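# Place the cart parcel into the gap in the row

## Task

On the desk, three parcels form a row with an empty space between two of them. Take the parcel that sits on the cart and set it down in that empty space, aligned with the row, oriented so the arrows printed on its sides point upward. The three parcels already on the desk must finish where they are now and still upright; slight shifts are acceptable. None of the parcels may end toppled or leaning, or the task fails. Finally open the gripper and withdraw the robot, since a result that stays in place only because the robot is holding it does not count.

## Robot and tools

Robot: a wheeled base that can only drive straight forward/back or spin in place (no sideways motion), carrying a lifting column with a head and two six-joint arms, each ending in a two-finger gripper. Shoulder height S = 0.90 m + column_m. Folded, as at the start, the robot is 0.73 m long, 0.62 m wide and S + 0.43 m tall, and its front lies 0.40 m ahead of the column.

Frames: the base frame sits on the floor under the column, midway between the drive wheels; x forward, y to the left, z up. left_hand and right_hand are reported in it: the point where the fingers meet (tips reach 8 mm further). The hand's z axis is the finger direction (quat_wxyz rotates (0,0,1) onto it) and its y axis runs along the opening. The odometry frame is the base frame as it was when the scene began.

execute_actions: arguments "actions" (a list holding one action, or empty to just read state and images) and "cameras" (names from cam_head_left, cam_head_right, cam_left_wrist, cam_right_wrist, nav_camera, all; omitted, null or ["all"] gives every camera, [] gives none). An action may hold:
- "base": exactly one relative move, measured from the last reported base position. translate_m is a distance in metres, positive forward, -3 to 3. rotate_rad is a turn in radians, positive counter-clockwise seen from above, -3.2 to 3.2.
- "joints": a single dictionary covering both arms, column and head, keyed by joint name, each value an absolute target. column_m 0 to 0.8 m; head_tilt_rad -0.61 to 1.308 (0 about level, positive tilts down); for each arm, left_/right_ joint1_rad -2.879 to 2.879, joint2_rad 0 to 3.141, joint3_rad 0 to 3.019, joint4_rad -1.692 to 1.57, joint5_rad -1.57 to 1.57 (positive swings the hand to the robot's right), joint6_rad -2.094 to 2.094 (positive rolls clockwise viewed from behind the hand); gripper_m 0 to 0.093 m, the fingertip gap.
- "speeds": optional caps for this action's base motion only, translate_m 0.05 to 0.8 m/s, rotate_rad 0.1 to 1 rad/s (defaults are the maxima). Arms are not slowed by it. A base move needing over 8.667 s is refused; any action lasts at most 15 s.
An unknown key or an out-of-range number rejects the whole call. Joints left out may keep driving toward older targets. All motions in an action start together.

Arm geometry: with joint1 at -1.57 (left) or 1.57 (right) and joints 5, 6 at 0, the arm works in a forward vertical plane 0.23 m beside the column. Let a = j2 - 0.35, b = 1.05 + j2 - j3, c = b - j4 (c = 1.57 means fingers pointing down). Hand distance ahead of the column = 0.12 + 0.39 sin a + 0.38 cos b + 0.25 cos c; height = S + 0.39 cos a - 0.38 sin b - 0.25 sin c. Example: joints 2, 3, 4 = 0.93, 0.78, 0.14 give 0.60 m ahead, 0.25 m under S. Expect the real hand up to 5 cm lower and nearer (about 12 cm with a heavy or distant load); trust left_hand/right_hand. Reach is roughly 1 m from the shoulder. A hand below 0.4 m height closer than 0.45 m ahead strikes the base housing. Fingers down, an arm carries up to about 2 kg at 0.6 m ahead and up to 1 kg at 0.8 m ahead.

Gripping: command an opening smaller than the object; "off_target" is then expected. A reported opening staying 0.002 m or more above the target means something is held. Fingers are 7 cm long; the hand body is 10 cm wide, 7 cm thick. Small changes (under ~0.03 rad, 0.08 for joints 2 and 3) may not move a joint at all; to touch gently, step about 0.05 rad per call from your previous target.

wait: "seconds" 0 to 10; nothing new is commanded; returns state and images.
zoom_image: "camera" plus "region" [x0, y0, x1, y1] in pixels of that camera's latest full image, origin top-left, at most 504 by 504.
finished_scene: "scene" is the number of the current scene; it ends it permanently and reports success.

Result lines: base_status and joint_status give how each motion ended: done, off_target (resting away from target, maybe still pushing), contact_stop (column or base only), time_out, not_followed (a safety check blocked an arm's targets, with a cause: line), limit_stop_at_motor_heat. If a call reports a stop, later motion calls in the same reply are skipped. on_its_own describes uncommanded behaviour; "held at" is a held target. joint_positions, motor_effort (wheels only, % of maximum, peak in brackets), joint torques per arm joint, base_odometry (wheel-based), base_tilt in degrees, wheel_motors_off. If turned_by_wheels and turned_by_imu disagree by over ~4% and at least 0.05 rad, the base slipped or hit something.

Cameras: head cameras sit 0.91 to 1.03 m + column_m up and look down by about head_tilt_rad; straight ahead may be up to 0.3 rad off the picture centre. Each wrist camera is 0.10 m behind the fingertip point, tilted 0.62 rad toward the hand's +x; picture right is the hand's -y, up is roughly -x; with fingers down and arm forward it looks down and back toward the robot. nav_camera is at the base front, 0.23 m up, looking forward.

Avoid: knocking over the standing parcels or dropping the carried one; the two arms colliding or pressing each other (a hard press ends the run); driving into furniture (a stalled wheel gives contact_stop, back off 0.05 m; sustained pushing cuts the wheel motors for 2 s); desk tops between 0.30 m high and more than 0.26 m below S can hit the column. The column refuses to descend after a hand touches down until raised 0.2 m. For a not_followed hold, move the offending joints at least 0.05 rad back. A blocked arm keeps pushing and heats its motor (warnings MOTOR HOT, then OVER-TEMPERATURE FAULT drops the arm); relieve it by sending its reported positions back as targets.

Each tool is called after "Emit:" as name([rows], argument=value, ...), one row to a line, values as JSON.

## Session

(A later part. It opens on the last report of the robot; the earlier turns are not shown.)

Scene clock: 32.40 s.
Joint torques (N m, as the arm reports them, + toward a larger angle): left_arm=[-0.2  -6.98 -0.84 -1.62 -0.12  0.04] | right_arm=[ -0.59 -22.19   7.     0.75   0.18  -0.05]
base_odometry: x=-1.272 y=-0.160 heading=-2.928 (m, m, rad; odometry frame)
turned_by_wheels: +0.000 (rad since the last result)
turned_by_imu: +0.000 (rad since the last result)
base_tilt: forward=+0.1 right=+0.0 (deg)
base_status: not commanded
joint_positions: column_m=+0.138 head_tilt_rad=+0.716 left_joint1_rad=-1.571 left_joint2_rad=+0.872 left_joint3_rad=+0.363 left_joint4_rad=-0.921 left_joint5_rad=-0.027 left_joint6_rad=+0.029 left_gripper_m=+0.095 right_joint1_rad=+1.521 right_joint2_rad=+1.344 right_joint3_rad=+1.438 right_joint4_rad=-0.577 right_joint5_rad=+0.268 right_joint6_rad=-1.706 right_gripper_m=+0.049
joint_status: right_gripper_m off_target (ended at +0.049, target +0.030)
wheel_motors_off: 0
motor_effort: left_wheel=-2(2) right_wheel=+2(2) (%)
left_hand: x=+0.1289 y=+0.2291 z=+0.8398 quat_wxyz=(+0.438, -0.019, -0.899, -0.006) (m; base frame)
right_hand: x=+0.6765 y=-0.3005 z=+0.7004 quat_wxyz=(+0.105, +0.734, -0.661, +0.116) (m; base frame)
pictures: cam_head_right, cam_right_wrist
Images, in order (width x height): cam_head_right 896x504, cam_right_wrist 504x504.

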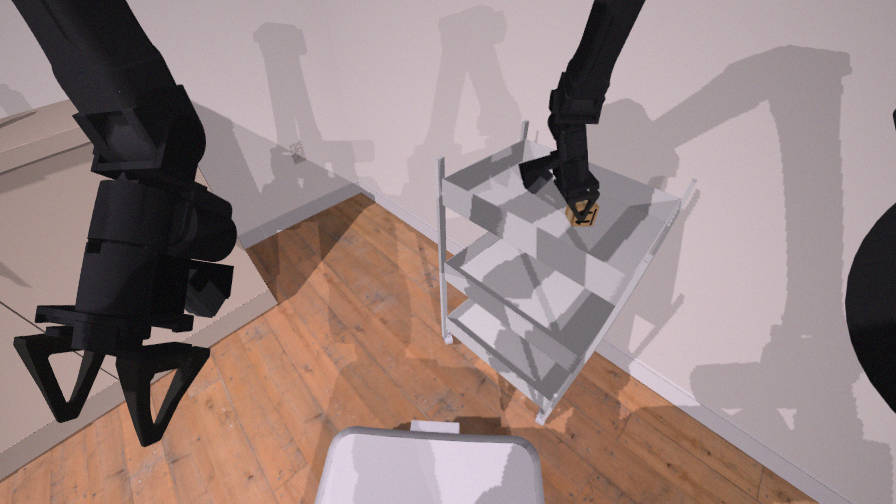

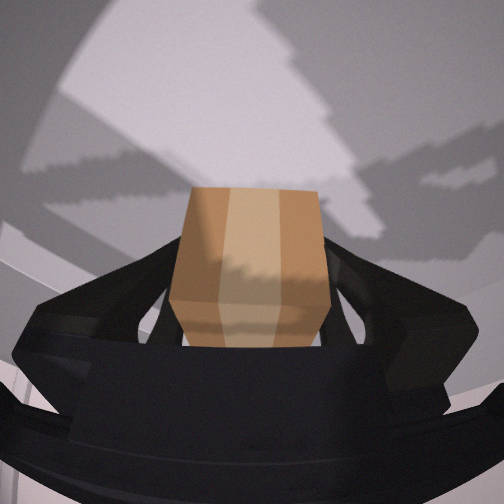

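Emit:
execute_actions([
  {"joints":{"column_m":0.3}},
], cameras=[])

Emit:
execute_actions([
  {"base":{"translate_m":-0.43},"joints":{"column_m":0.45,"right_joint1_rad":1.57,"right_joint5_rad":0,"right_joint6_rad":0,"head_tilt_rad":0.4}},
], cameras=[])

Emit:
execute_actions([
  {"base":{"rotate_rad":-2.35},"joints":{"column_m":0.55}},
], cameras=[])

Emit:
execute_actions([
  {"base":{"translate_m":0.9},"joints":{"right_joint2_rad":1.45,"right_joint3_rad":1.3,"right_joint4_rad":0.9}},
])

Scene clock: 37.70 s.
Joint torques (N m, as the arm reports them, + toward a larger angle): left_arm=[-0.47 -7.11 -0.8  -1.61 -0.14  0.05] | right_arm=[ -0.83 -21.78   7.     0.87   0.16  -0.05]
base_odometry: x=-1.272 y=-0.160 heading=-2.928 (m, m, rad; odometry frame)
turned_by_wheels: +0.000 (rad since the last result)
turned_by_imu: +0.001 (rad since the last result)
base_tilt: forward=+0.1 right=+0.0 (deg)
base_status: not commanded
joint_positions: column_m=+0.300 head_tilt_rad=+0.716 left_joint1_rad=-1.571 left_joint2_rad=+0.872 left_joint3_rad=+0.363 left_joint4_rad=-0.921 left_joint5_rad=-0.027 left_joint6_rad=+0.029 left_gripper_m=+0.095 right_joint1_rad=+1.521 right_joint2_rad=+1.345 right_joint3_rad=+1.438 right_joint4_rad=-0.577 right_joint5_rad=+0.268 right_joint6_rad=-1.706 right_gripper_m=+0.049
joint_status: all done
wheel_motors_off: 0
motor_effort: left_wheel=-2(2) right_wheel=+2(3) (%)
left_hand: x=+0.1289 y=+0.2291 z=+1.0016 quat_wxyz=(+0.438, -0.019, -0.899, -0.006) (m; base frame)
right_hand: x=+0.6762 y=-0.3006 z=+0.8619 quat_wxyz=(+0.105, +0.734, -0.661, +0.116) (m; base frame)
pictures: none
No camera images: the call's "cameras" was empty. Leave "cameras" out to get every camera's image.

Scene clock: 40.23 s.
Joint torques (N m, as the arm reports them, + toward a larger angle): left_arm=[-0.31 -6.88 -0.78 -1.69 -0.14  0.05] | right_arm=[  0.18 -21.62   7.16   0.75  -0.11   0.27]
base_odometry: x=-0.852 y=-0.069 heading=-2.927 (m, m, rad; odometry frame)
turned_by_wheels: +0.001 (rad since the last result)
turned_by_imu: +0.000 (rad since the last result)
base_tilt: forward=+0.1 right=-0.1 (deg)
base_status: done
joint_positions: column_m=+0.450 head_tilt_rad=+0.418 left_joint1_rad=-1.571 left_joint2_rad=+0.872 left_joint3_rad=+0.361 left_joint4_rad=-0.921 left_joint5_rad=-0.027 left_joint6_rad=+0.029 left_gripper_m=+0.095 right_joint1_rad=+1.568 right_joint2_rad=+1.346 right_joint3_rad=+1.437 right_joint4_rad=-0.577 right_joint5_rad=+0.001 right_joint6_rad=-0.015 right_gripper_m=+0.049
joint_status: all done
wheel_motors_off: 0
motor_effort: left_wheel=+1(54) right_wheel=-1(43) (%)
left_hand: x=+0.1280 y=+0.2291 z=+1.1520 quat_wxyz=(+0.439, -0.019, -0.898, -0.006) (m; base frame)
right_hand: x=+0.6770 y=-0.2276 z=+1.0024 quat_wxyz=(-0.019, +0.007, -1.000, +0.002) (m; base frame)
pictures: none
No camera images: the call's "cameras" was empty. Leave "cameras" out to get every camera's image.

Scene clock: 44.13 s.
Joint torques (N m, as the arm reports them, + toward a larger angle): left_arm=[-0.2  -7.31 -0.83 -1.62 -0.14  0.03] | right_arm=[  0.04 -21.71   7.07   0.75  -0.07   0.28]
base_odometry: x=-0.852 y=-0.069 heading=+1.007 (m, m, rad; odometry frame)
turned_by_wheels: -2.349 (rad since the last result)
turned_by_imu: -2.313 (rad since the last result)
base_tilt: forward=+0.0 right=-0.1 (deg)
base_status: done
joint_positions: column_m=+0.550 head_tilt_rad=+0.418 left_joint1_rad=-1.571 left_joint2_rad=+0.872 left_joint3_rad=+0.362 left_joint4_rad=-0.921 left_joint5_rad=-0.027 left_joint6_rad=+0.029 left_gripper_m=+0.095 right_joint1_rad=+1.569 right_joint2_rad=+1.346 right_joint3_rad=+1.437 right_joint4_rad=-0.577 right_joint5_rad=+0.001 right_joint6_rad=-0.015 right_gripper_m=+0.049
joint_status: all done
wheel_motors_off: 0
motor_effort: left_wheel=+4(39) right_wheel=-5(34) (%)
left_hand: x=+0.1288 y=+0.2291 z=+1.2517 quat_wxyz=(+0.438, -0.019, -0.899, -0.006) (m; base frame)
right_hand: x=+0.6770 y=-0.2269 z=+1.1024 quat_wxyz=(-0.019, +0.007, -1.000, +0.002) (m; base frame)
pictures: none
No camera images: the call's "cameras" was empty. Leave "cameras" out to get every camera's image.

Scene clock: 47.33 s.
Joint torques (N m, as the arm reports them, + toward a larger angle): left_arm=[-0.18 -6.8  -0.96 -1.57 -0.12  0.06] | right_arm=[ -0.37 -23.19   7.02   2.89  -0.07   0.29]
base_odometry: x=-0.371 y=+0.692 heading=+1.006 (m, m, rad; odometry frame)
turned_by_wheels: +0.000 (rad since the last result)
turned_by_imu: +0.002 (rad since the last result)
base_tilt: forward=+0.1 right=-0.1 (deg)
base_status: done
joint_positions: column_m=+0.550 head_tilt_rad=+0.418 left_joint1_rad=-1.571 left_joint2_rad=+0.872 left_joint3_rad=+0.365 left_joint4_rad=-0.921 left_joint5_rad=-0.027 left_joint6_rad=+0.029 left_gripper_m=+0.095 right_joint1_rad=+1.569 right_joint2_rad=+1.456 right_joint3_rad=+1.279 right_joint4_rad=+0.882 right_joint5_rad=+0.001 right_joint6_rad=-0.015 right_gripper_m=+0.049
joint_status: all done
wheel_motors_off: 0
motor_effort: left_wheel=+0(41) right_wheel=+0(49) (%)
left_hand: x=+0.1304 y=+0.2291 z=+1.2511 quat_wxyz=(+0.437, -0.019, -0.899, -0.006) (m; base frame)
right_hand: x=+0.8300 y=-0.2269 z=+1.1812 quat_wxyz=(-0.576, +0.006, -0.817, +0.006) (m; base frame)
pictures: cam_head_left, cam_head_right, cam_left_wrist, cam_right_wrist, nav_camera
Images, in order (width x height): cam_head_left 896x504, cam_head_right 896x504, cam_left_wrist 504x504, cam_right_wrist 504x504, nav_camera 896x504.

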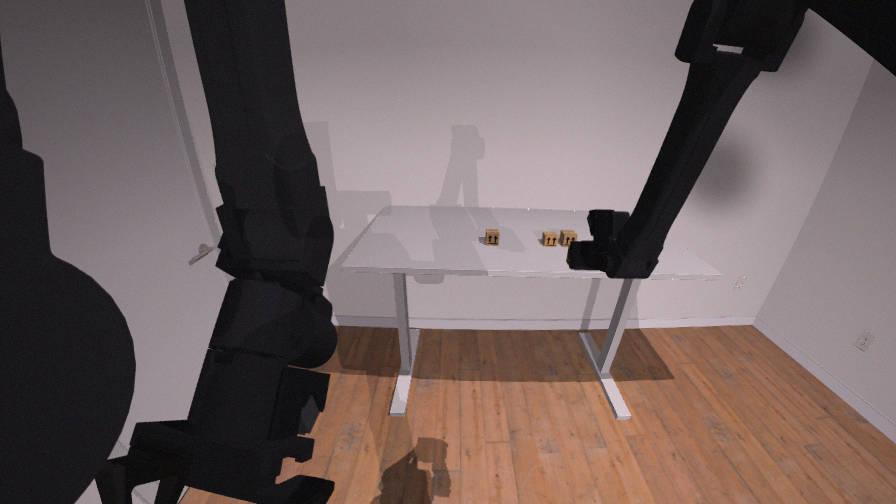

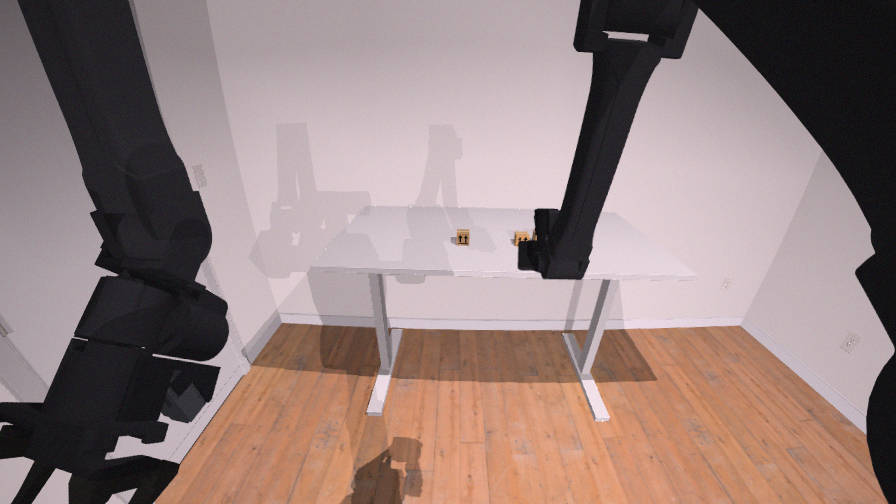

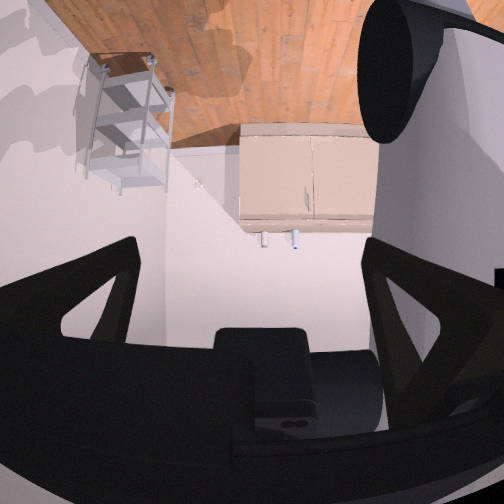

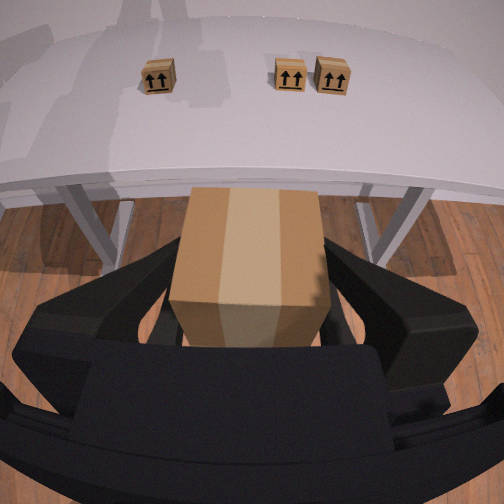

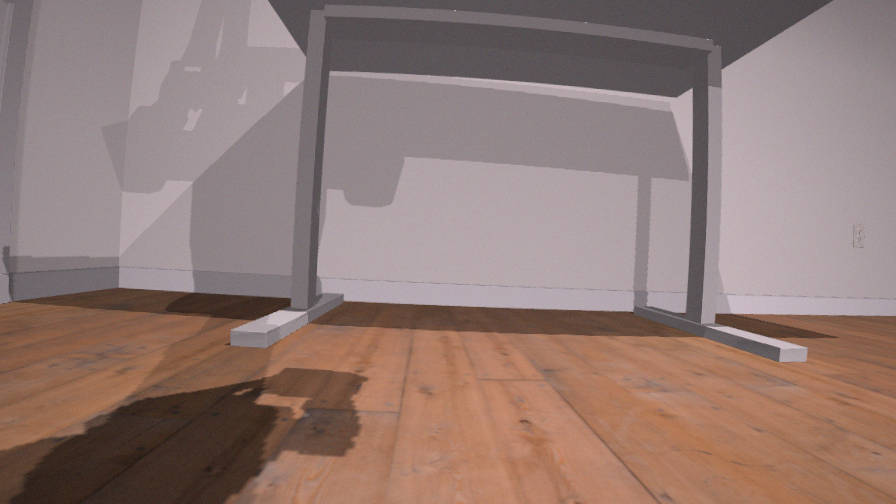

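Emit:
execute_actions([
  {"base":{"rotate_rad":0.03},"joints":{"column_m":0.5,"right_joint4_rad":0.94}},
], cameras=[])

Emit:
execute_actions([
  {"base":{"translate_m":0.38},"joints":{"column_m":0.45}},
], cameras=["cam_head_left","cam_head_right","cam_right_wrist"])

Scene clock: 49.50 s.
Joint torques (N m, as the arm reports them, + toward a larger angle): left_arm=[-0.09 -6.86 -1.01 -1.6  -0.14  0.06] | right_arm=[ -0.3  -23.3    6.88   2.86   0.     0.25]
base_odometry: x=-0.371 y=+0.692 heading=+1.035 (m, m, rad; odometry frame)
turned_by_wheels: +0.028 (rad since the last result)
turned_by_imu: +0.029 (rad since the last result)
base_tilt: forward=+0.0 right=-0.3 (deg)
base_status: done
joint_positions: column_m=+0.500 head_tilt_rad=+0.418 left_joint1_rad=-1.571 left_joint2_rad=+0.872 left_joint3_rad=+0.365 left_joint4_rad=-0.921 left_joint5_rad=-0.027 left_joint6_rad=+0.029 left_gripper_m=+0.095 right_joint1_rad=+1.570 right_joint2_rad=+1.456 right_joint3_rad=+1.280 right_joint4_rad=+0.921 right_joint5_rad=+0.000 right_joint6_rad=-0.015 right_gripper_m=+0.049
joint_status: all done
wheel_motors_off: 0
motor_effort: left_wheel=-2(28) right_wheel=+2(29) (%)
left_hand: x=+0.1300 y=+0.2291 z=+1.2014 quat_wxyz=(+0.437, -0.019, -0.899, -0.006) (m; base frame)
right_hand: x=+0.8336 y=-0.2261 z=+1.1411 quat_wxyz=(-0.593, +0.006, -0.805, +0.005) (m; base frame)
pictures: none
No camera images: the call's "cameras" was empty. Leave "cameras" out to get every camera's image.

Scene clock: 51.73 s.
Joint torques (N m, as the arm reports them, + toward a larger angle): left_arm=[-0.25 -5.93 -1.08 -1.63 -0.13  0.06] | right_arm=[ -0.09 -22.51   6.74   2.83  -0.04   0.25]
base_odometry: x=-0.177 y=+1.019 heading=+1.035 (m, m, rad; odometry frame)
turned_by_wheels: +0.000 (rad since the last result)
turned_by_imu: +0.002 (rad since the last result)
base_tilt: forward=+0.1 right=+0.0 (deg)
base_status: done
joint_positions: column_m=+0.450 head_tilt_rad=+0.418 left_joint1_rad=-1.571 left_joint2_rad=+0.872 left_joint3_rad=+0.366 left_joint4_rad=-0.921 left_joint5_rad=-0.027 left_joint6_rad=+0.029 left_gripper_m=+0.095 right_joint1_rad=+1.570 right_joint2_rad=+1.455 right_joint3_rad=+1.282 right_joint4_rad=+0.921 right_joint5_rad=+0.000 right_joint6_rad=-0.015 right_gripper_m=+0.049
joint_status: all done
wheel_motors_off: 0
motor_effort: left_wheel=+0(39) right_wheel=-1(36) (%)
left_hand: x=+0.1306 y=+0.2291 z=+1.1512 quat_wxyz=(+0.437, -0.019, -0.899, -0.006) (m; base frame)
right_hand: x=+0.8346 y=-0.2261 z=+1.0924 quat_wxyz=(-0.594, +0.006, -0.804, +0.005) (m; base frame)
pictures: cam_head_left, cam_head_right, cam_right_wrist
Images, in order (width x height): cam_head_left 896x504, cam_head_right 896x504, cam_right_wrist 504x504.

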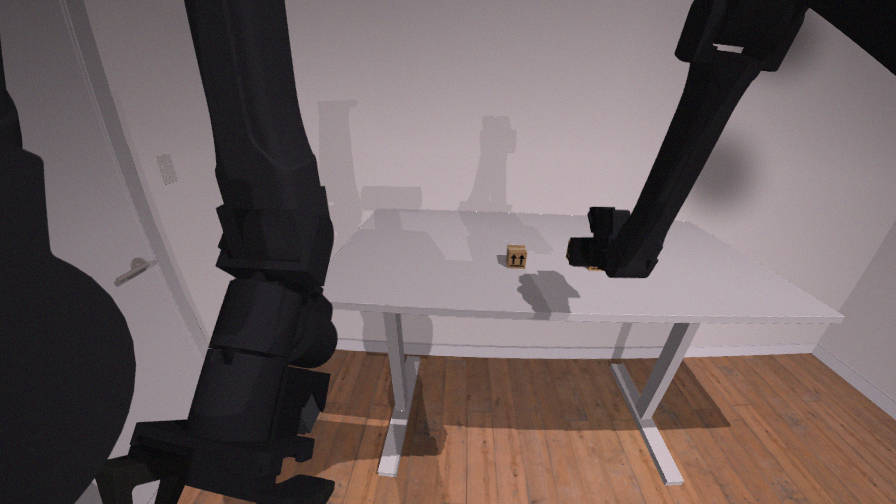

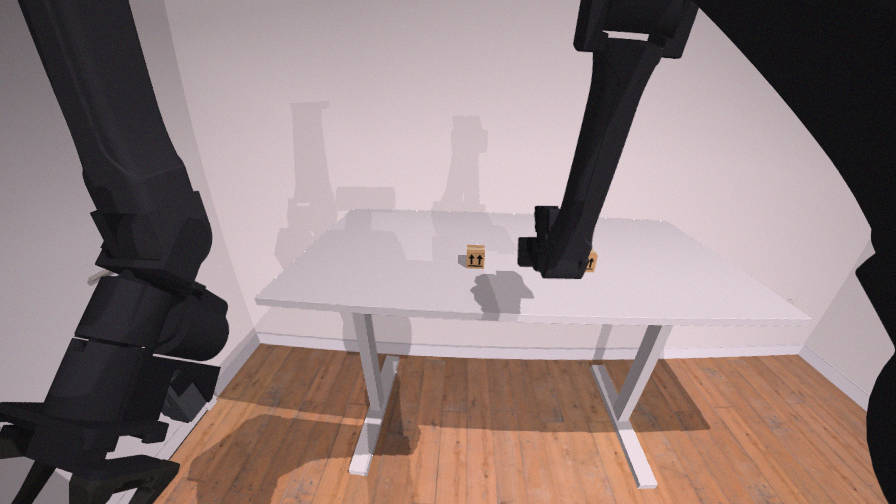

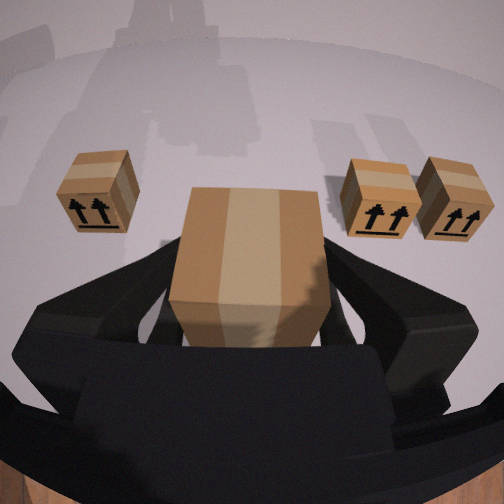

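Emit:
execute_actions([
  {"base":{"translate_m":0.10},"joints":{"column_m":0.405,"right_joint1_rad":1.59}},
], cameras=["cam_head_left","cam_right_wrist"])

Emit:
zoom_image(camera="cam_head_left", region=[490,190,700,320])

Scene clock: 54.80 s.
Joint torques (N m, as the arm reports them, + toward a larger angle): left_arm=[-0.1  -6.82 -0.89 -1.66 -0.14  0.04] | right_arm=[  1.58 -23.33   6.85   2.8   -0.04   0.27]
base_odometry: x=-0.126 y=+1.105 heading=+1.036 (m, m, rad; odometry frame)
turned_by_wheels: +0.000 (rad since the last result)
turned_by_imu: +0.001 (rad since the last result)
base_tilt: forward=+0.0 right=-0.1 (deg)
base_status: done
joint_positions: column_m=+0.405 head_tilt_rad=+0.418 left_joint1_rad=-1.571 left_joint2_rad=+0.872 left_joint3_rad=+0.364 left_joint4_rad=-0.921 left_joint5_rad=-0.027 left_joint6_rad=+0.029 left_gripper_m=+0.095 right_joint1_rad=+1.579 right_joint2_rad=+1.455 right_joint3_rad=+1.283 right_joint4_rad=+0.921 right_joint5_rad=+0.000 right_joint6_rad=-0.015 right_gripper_m=+0.049
joint_status: all done
wheel_motors_off: 0
motor_effort: left_wheel=+0(25) right_wheel=+0(27) (%)
left_hand: x=+0.1298 y=+0.2291 z=+1.1065 quat_wxyz=(+0.437, -0.019, -0.899, -0.006) (m; base frame)
right_hand: x=+0.8349 y=-0.2208 z=+1.0476 quat_wxyz=(-0.594, +0.005, -0.804, +0.001) (m; base frame)
pictures: cam_head_left, cam_right_wrist
Images, in order (width x height): cam_head_left 896x504, cam_right_wrist 504x504.

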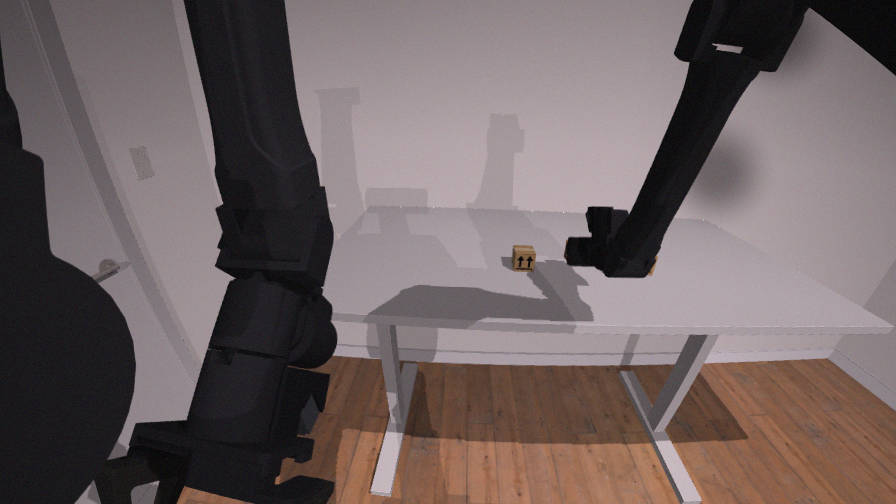

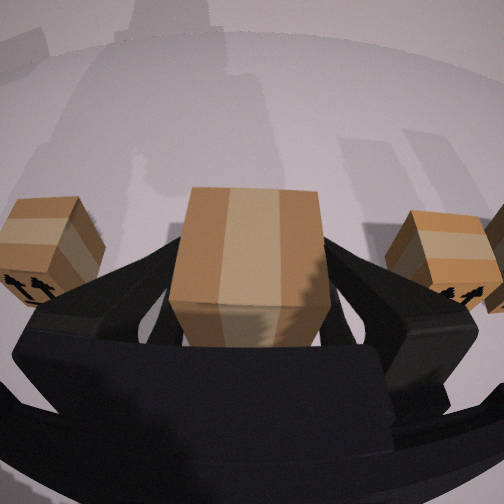

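Region (490, 190, 700, 320) of cam_head_left's 896x504 image, scaled by 2.400, with more detail than that image has; it fills the top 312 rows of this view, and the rest is white.

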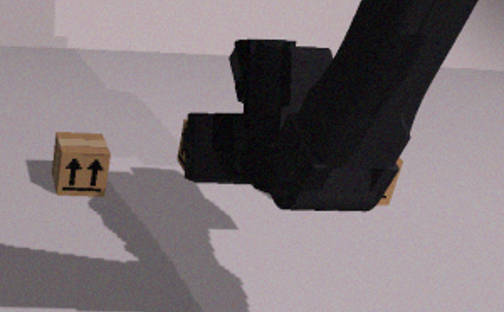

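Emit:
execute_actions([
  {"base":{"translate_m":0.015},"joints":{"column_m":0.385}},
], cameras=["cam_head_left","cam_right_wrist"])

Emit:
zoom_image(camera="cam_head_left", region=[490,190,700,320])

Scene clock: 57.40 s.
Joint torques (N m, as the arm reports them, + toward a larger angle): left_arm=[-0.22 -7.07 -0.94 -1.63 -0.13  0.06] | right_arm=[  1.13 -22.81   6.6    2.65  -0.06   0.29]
base_odometry: x=-0.118 y=+1.118 heading=+1.036 (m, m, rad; odometry frame)
turned_by_wheels: +0.000 (rad since the last result)
turned_by_imu: +0.001 (rad since the last result)
base_tilt: forward=+0.1 right=-0.1 (deg)
base_status: done
joint_positions: column_m=+0.385 head_tilt_rad=+0.418 left_joint1_rad=-1.571 left_joint2_rad=+0.872 left_joint3_rad=+0.364 left_joint4_rad=-0.921 left_joint5_rad=-0.027 left_joint6_rad=+0.029 left_gripper_m=+0.095 right_joint1_rad=+1.579 right_joint2_rad=+1.455 right_joint3_rad=+1.285 right_joint4_rad=+0.921 right_joint5_rad=+0.000 right_joint6_rad=-0.015 right_gripper_m=+0.049
joint_status: all done
wheel_motors_off: 0
motor_effort: left_wheel=+0(26) right_wheel=+0(28) (%)
left_hand: x=+0.1296 y=+0.2291 z=+1.0865 quat_wxyz=(+0.438, -0.019, -0.899, -0.006) (m; base frame)
right_hand: x=+0.8362 y=-0.2208 z=+1.0289 quat_wxyz=(-0.595, +0.005, -0.803, +0.001) (m; base frame)
pictures: cam_head_left, cam_right_wrist
Images, in order (width x height): cam_head_left 896x504, cam_right_wrist 504x504.

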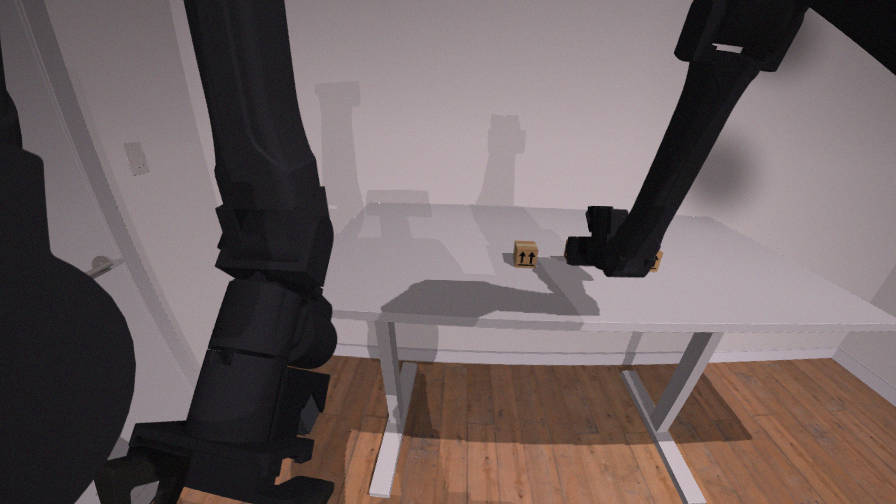

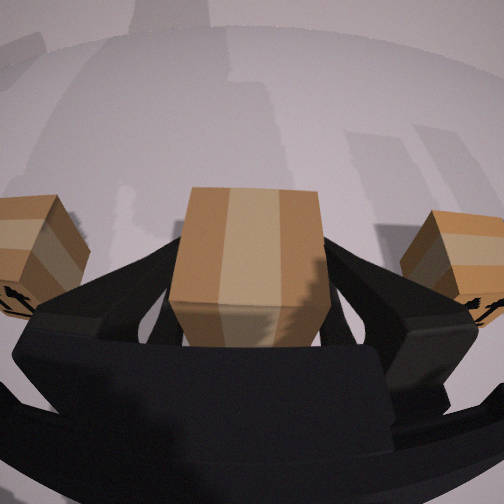

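Region (490, 190, 700, 320) of cam_head_left's 896x504 image, scaled by 2.400, with more detail than that image has; it fills the top 312 rows of this view, and the rest is white.

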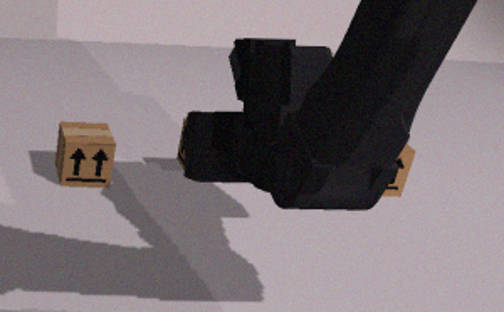

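Emit:
execute_actions([
  {"base":{"translate_m":0.006},"joints":{"column_m":0.374,"right_joint5_rad":0.04}},
], cameras=["cam_head_left","cam_right_wrist"])

Emit:
zoom_image(camera="cam_head_left", region=[490,190,700,320])

Scene clock: 59.03 s.
Joint torques (N m, as the arm reports them, + toward a larger angle): left_arm=[-0.23 -6.73 -0.87 -1.65 -0.13  0.04] | right_arm=[  0.69 -23.33   6.45   2.82   0.04   0.31]
base_odometry: x=-0.115 y=+1.123 heading=+1.036 (m, m, rad; odometry frame)
turned_by_wheels: +0.000 (rad since the last result)
turned_by_imu: +0.000 (rad since the last result)
base_tilt: forward=+0.1 right=-0.2 (deg)
base_status: done
joint_positions: column_m=+0.374 head_tilt_rad=+0.418 left_joint1_rad=-1.571 left_joint2_rad=+0.872 left_joint3_rad=+0.365 left_joint4_rad=-0.921 left_joint5_rad=-0.027 left_joint6_rad=+0.029 left_gripper_m=+0.095 right_joint1_rad=+1.579 right_joint2_rad=+1.455 right_joint3_rad=+1.286 right_joint4_rad=+0.921 right_joint5_rad=+0.038 right_joint6_rad=-0.015 right_gripper_m=+0.049
joint_status: all done
wheel_motors_off: 0
motor_effort: left_wheel=+0(25) right_wheel=+0(29) (%)
left_hand: x=+0.1303 y=+0.2291 z=+1.0753 quat_wxyz=(+0.437, -0.019, -0.899, -0.006) (m; base frame)
right_hand: x=+0.8364 y=-0.2273 z=+1.0182 quat_wxyz=(-0.596, -0.006, -0.803, +0.016) (m; base frame)
pictures: cam_head_left, cam_right_wrist
Images, in order (width x height): cam_head_left 896x504, cam_right_wrist 504x504.

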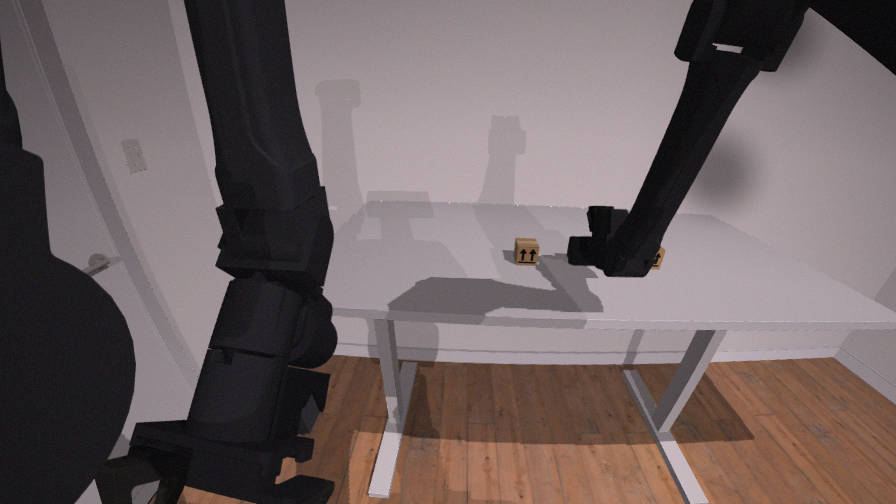

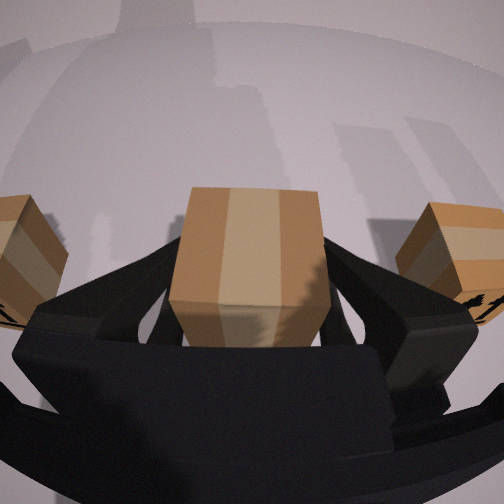

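Region (490, 190, 700, 320) of cam_head_left's 896x504 image, scaled by 2.400, with more detail than that image has; it fills the top 312 rows of this view, and the rest is white.

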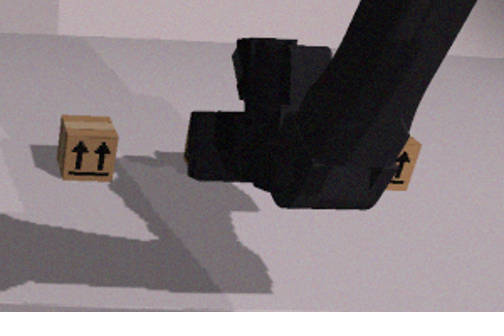

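Emit:
execute_actions([
  {"joints":{"column_m":0.366,"right_joint1_rad":1.61}},
], cameras=["cam_right_wrist"])

Scene clock: 60.67 s.
Joint torques (N m, as the arm reports them, + toward a larger angle): left_arm=[-0.1  -7.1  -1.14 -1.59 -0.13  0.04] | right_arm=[  0.96 -22.99   6.52   2.87   0.     0.27]
base_odometry: x=-0.115 y=+1.123 heading=+1.036 (m, m, rad; odometry frame)
turned_by_wheels: +0.000 (rad since the last result)
turned_by_imu: +0.000 (rad since the last result)
base_tilt: forward=+0.0 right=+0.0 (deg)
base_status: not commanded
joint_positions: column_m=+0.366 head_tilt_rad=+0.418 left_joint1_rad=-1.571 left_joint2_rad=+0.872 left_joint3_rad=+0.365 left_joint4_rad=-0.921 left_joint5_rad=-0.027 left_joint6_rad=+0.029 left_gripper_m=+0.095 right_joint1_rad=+1.602 right_joint2_rad=+1.455 right_joint3_rad=+1.286 right_joint4_rad=+0.921 right_joint5_rad=+0.039 right_joint6_rad=-0.015 right_gripper_m=+0.049
joint_status: all done
wheel_motors_off: 0
motor_effort: left_wheel=+0(0) right_wheel=+0(0) (%)
left_hand: x=+0.1303 y=+0.2291 z=+1.0673 quat_wxyz=(+0.437, -0.019, -0.899, -0.006) (m; base frame)
right_hand: x=+0.8363 y=-0.2132 z=+1.0103 quat_wxyz=(-0.596, -0.007, -0.803, +0.004) (m; base frame)
pictures: cam_right_wrist
Images, in order (width x height): cam_right_wrist 504x504.

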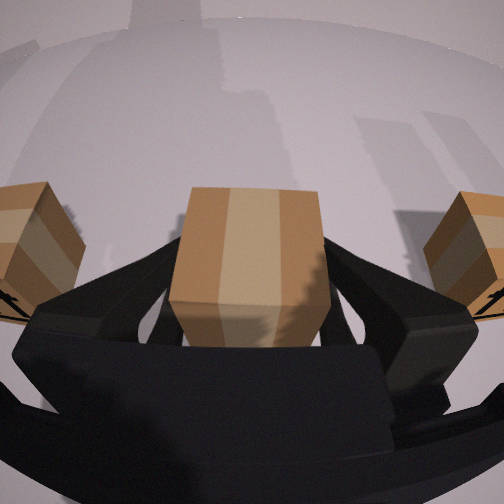

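Emit:
execute_actions([
  {"base":{"translate_m":0.01},"joints":{"column_m":0.36}},
], cameras=["cam_right_wrist"])

Emit:
execute_actions([
  {"joints":{"right_gripper_m":0.07}},
], cameras=["cam_right_wrist"])

Emit:
execute_actions([
  {"base":{"translate_m":-0.3}},
], cameras=["cam_head_left","cam_right_wrist"])

Scene clock: 63.07 s.
Joint torques (N m, as the arm reports them, + toward a larger angle): left_arm=[-0.06 -7.53 -0.54 -1.69 -0.12  0.05] | right_arm=[  1.02 -22.91   6.48   2.54   0.06   0.26]
base_odometry: x=-0.110 y=+1.132 heading=+1.036 (m, m, rad; odometry frame)
turned_by_wheels: +0.000 (rad since the last result)
turned_by_imu: +0.001 (rad since the last result)
base_tilt: forward=+0.1 right=+0.0 (deg)
base_status: done
joint_positions: column_m=+0.360 head_tilt_rad=+0.418 left_joint1_rad=-1.571 left_joint2_rad=+0.872 left_joint3_rad=+0.365 left_joint4_rad=-0.921 left_joint5_rad=-0.027 left_joint6_rad=+0.029 left_gripper_m=+0.095 right_joint1_rad=+1.602 right_joint2_rad=+1.454 right_joint3_rad=+1.289 right_joint4_rad=+0.927 right_joint5_rad=+0.039 right_joint6_rad=-0.015 right_gripper_m=+0.049
joint_status: all done
wheel_motors_off: 0
motor_effort: left_wheel=+0(26) right_wheel=+0(30) (%)
left_hand: x=+0.1305 y=+0.2291 z=+1.0613 quat_wxyz=(+0.437, -0.019, -0.899, -0.006) (m; base frame)
right_hand: x=+0.8380 y=-0.2132 z=+1.0068 quat_wxyz=(-0.599, -0.008, -0.801, +0.004) (m; base frame)
pictures: cam_right_wrist
Images, in order (width x height): cam_right_wrist 504x504.

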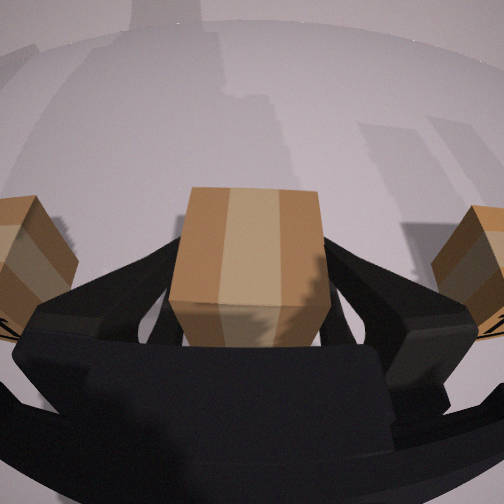

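Scene clock: 63.63 s.
Joint torques (N m, as the arm reports them, + toward a larger angle): left_arm=[ 0.03 -6.86 -1.11 -1.65 -0.12  0.05] | right_arm=[  0.78 -23.29   6.48   2.49   0.04   0.27]
base_odometry: x=-0.110 y=+1.132 heading=+1.036 (m, m, rad; odometry frame)
turned_by_wheels: +0.000 (rad since the last result)
turned_by_imu: +0.000 (rad since the last result)
base_tilt: forward=+0.1 right=-0.2 (deg)
base_status: not commanded
joint_positions: column_m=+0.360 head_tilt_rad=+0.418 left_joint1_rad=-1.571 left_joint2_rad=+0.872 left_joint3_rad=+0.365 left_joint4_rad=-0.921 left_joint5_rad=-0.027 left_joint6_rad=+0.029 left_gripper_m=+0.095 right_joint1_rad=+1.602 right_joint2_rad=+1.454 right_joint3_rad=+1.289 right_joint4_rad=+0.927 right_joint5_rad=+0.039 right_joint6_rad=-0.014 right_gripper_m=+0.070
joint_status: all done
wheel_motors_off: 0
motor_effort: left_wheel=+0(0) right_wheel=+0(0) (%)
left_hand: x=+0.1305 y=+0.2291 z=+1.0613 quat_wxyz=(+0.437, -0.019, -0.899, -0.006) (m; base frame)
right_hand: x=+0.8380 y=-0.2132 z=+1.0068 quat_wxyz=(-0.599, -0.008, -0.801, +0.004) (m; base frame)
pictures: cam_right_wrist
Images, in order (width x height): cam_right_wrist 504x504.

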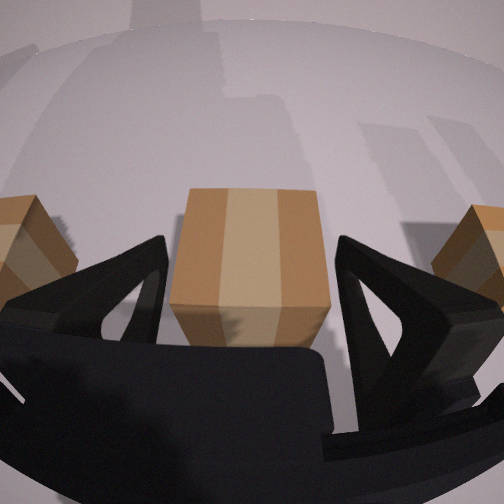

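Scene clock: 65.67 s.
Joint torques (N m, as the arm reports them, + toward a larger angle): left_arm=[-0.1  -7.36 -0.69 -1.59 -0.13  0.05] | right_arm=[  0.65 -23.07   6.3    2.65  -0.01   0.24]
base_odometry: x=-0.263 y=+0.874 heading=+1.034 (m, m, rad; odometry frame)
turned_by_wheels: -0.001 (rad since the last result)
turned_by_imu: -0.002 (rad since the last result)
base_tilt: forward=+0.0 right=-0.1 (deg)
base_status: done
joint_positions: column_m=+0.360 head_tilt_rad=+0.418 left_joint1_rad=-1.571 left_joint2_rad=+0.871 left_joint3_rad=+0.362 left_joint4_rad=-0.921 left_joint5_rad=-0.027 left_joint6_rad=+0.029 left_gripper_m=+0.095 right_joint1_rad=+1.602 right_joint2_rad=+1.454 right_joint3_rad=+1.289 right_joint4_rad=+0.927 right_joint5_rad=+0.039 right_joint6_rad=-0.014 right_gripper_m=+0.070
joint_status: not commanded
wheel_motors_off: 0
motor_effort: left_wheel=-1(30) right_wheel=+0(49) (%)
left_hand: x=+0.1286 y=+0.2291 z=+1.0620 quat_wxyz=(+0.438, -0.019, -0.899, -0.006) (m; base frame)
right_hand: x=+0.8378 y=-0.2132 z=+1.0066 quat_wxyz=(-0.599, -0.008, -0.801, +0.004) (m; base frame)
pictures: cam_head_left, cam_right_wrist
Images, in order (width x height): cam_head_left 896x504, cam_right_wrist 504x504.

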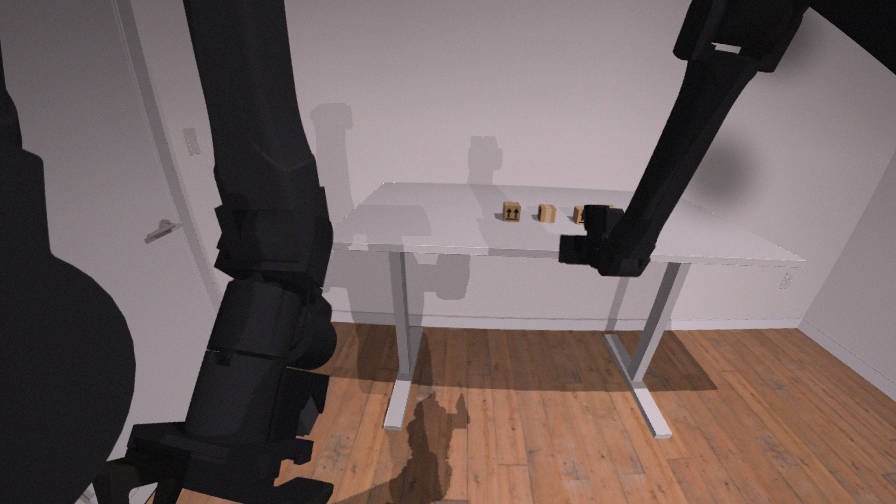

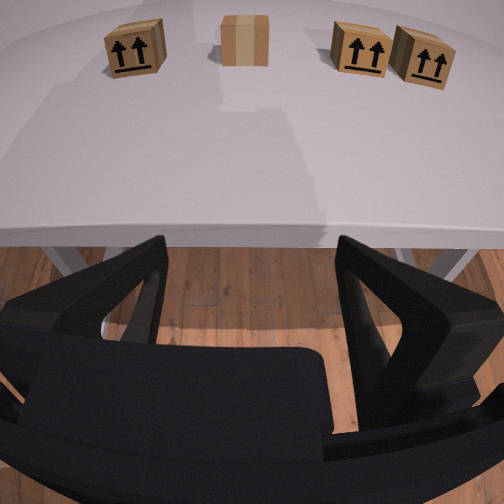

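Emit:
finished_scene(scene=1)

The scene is finished: the task was done.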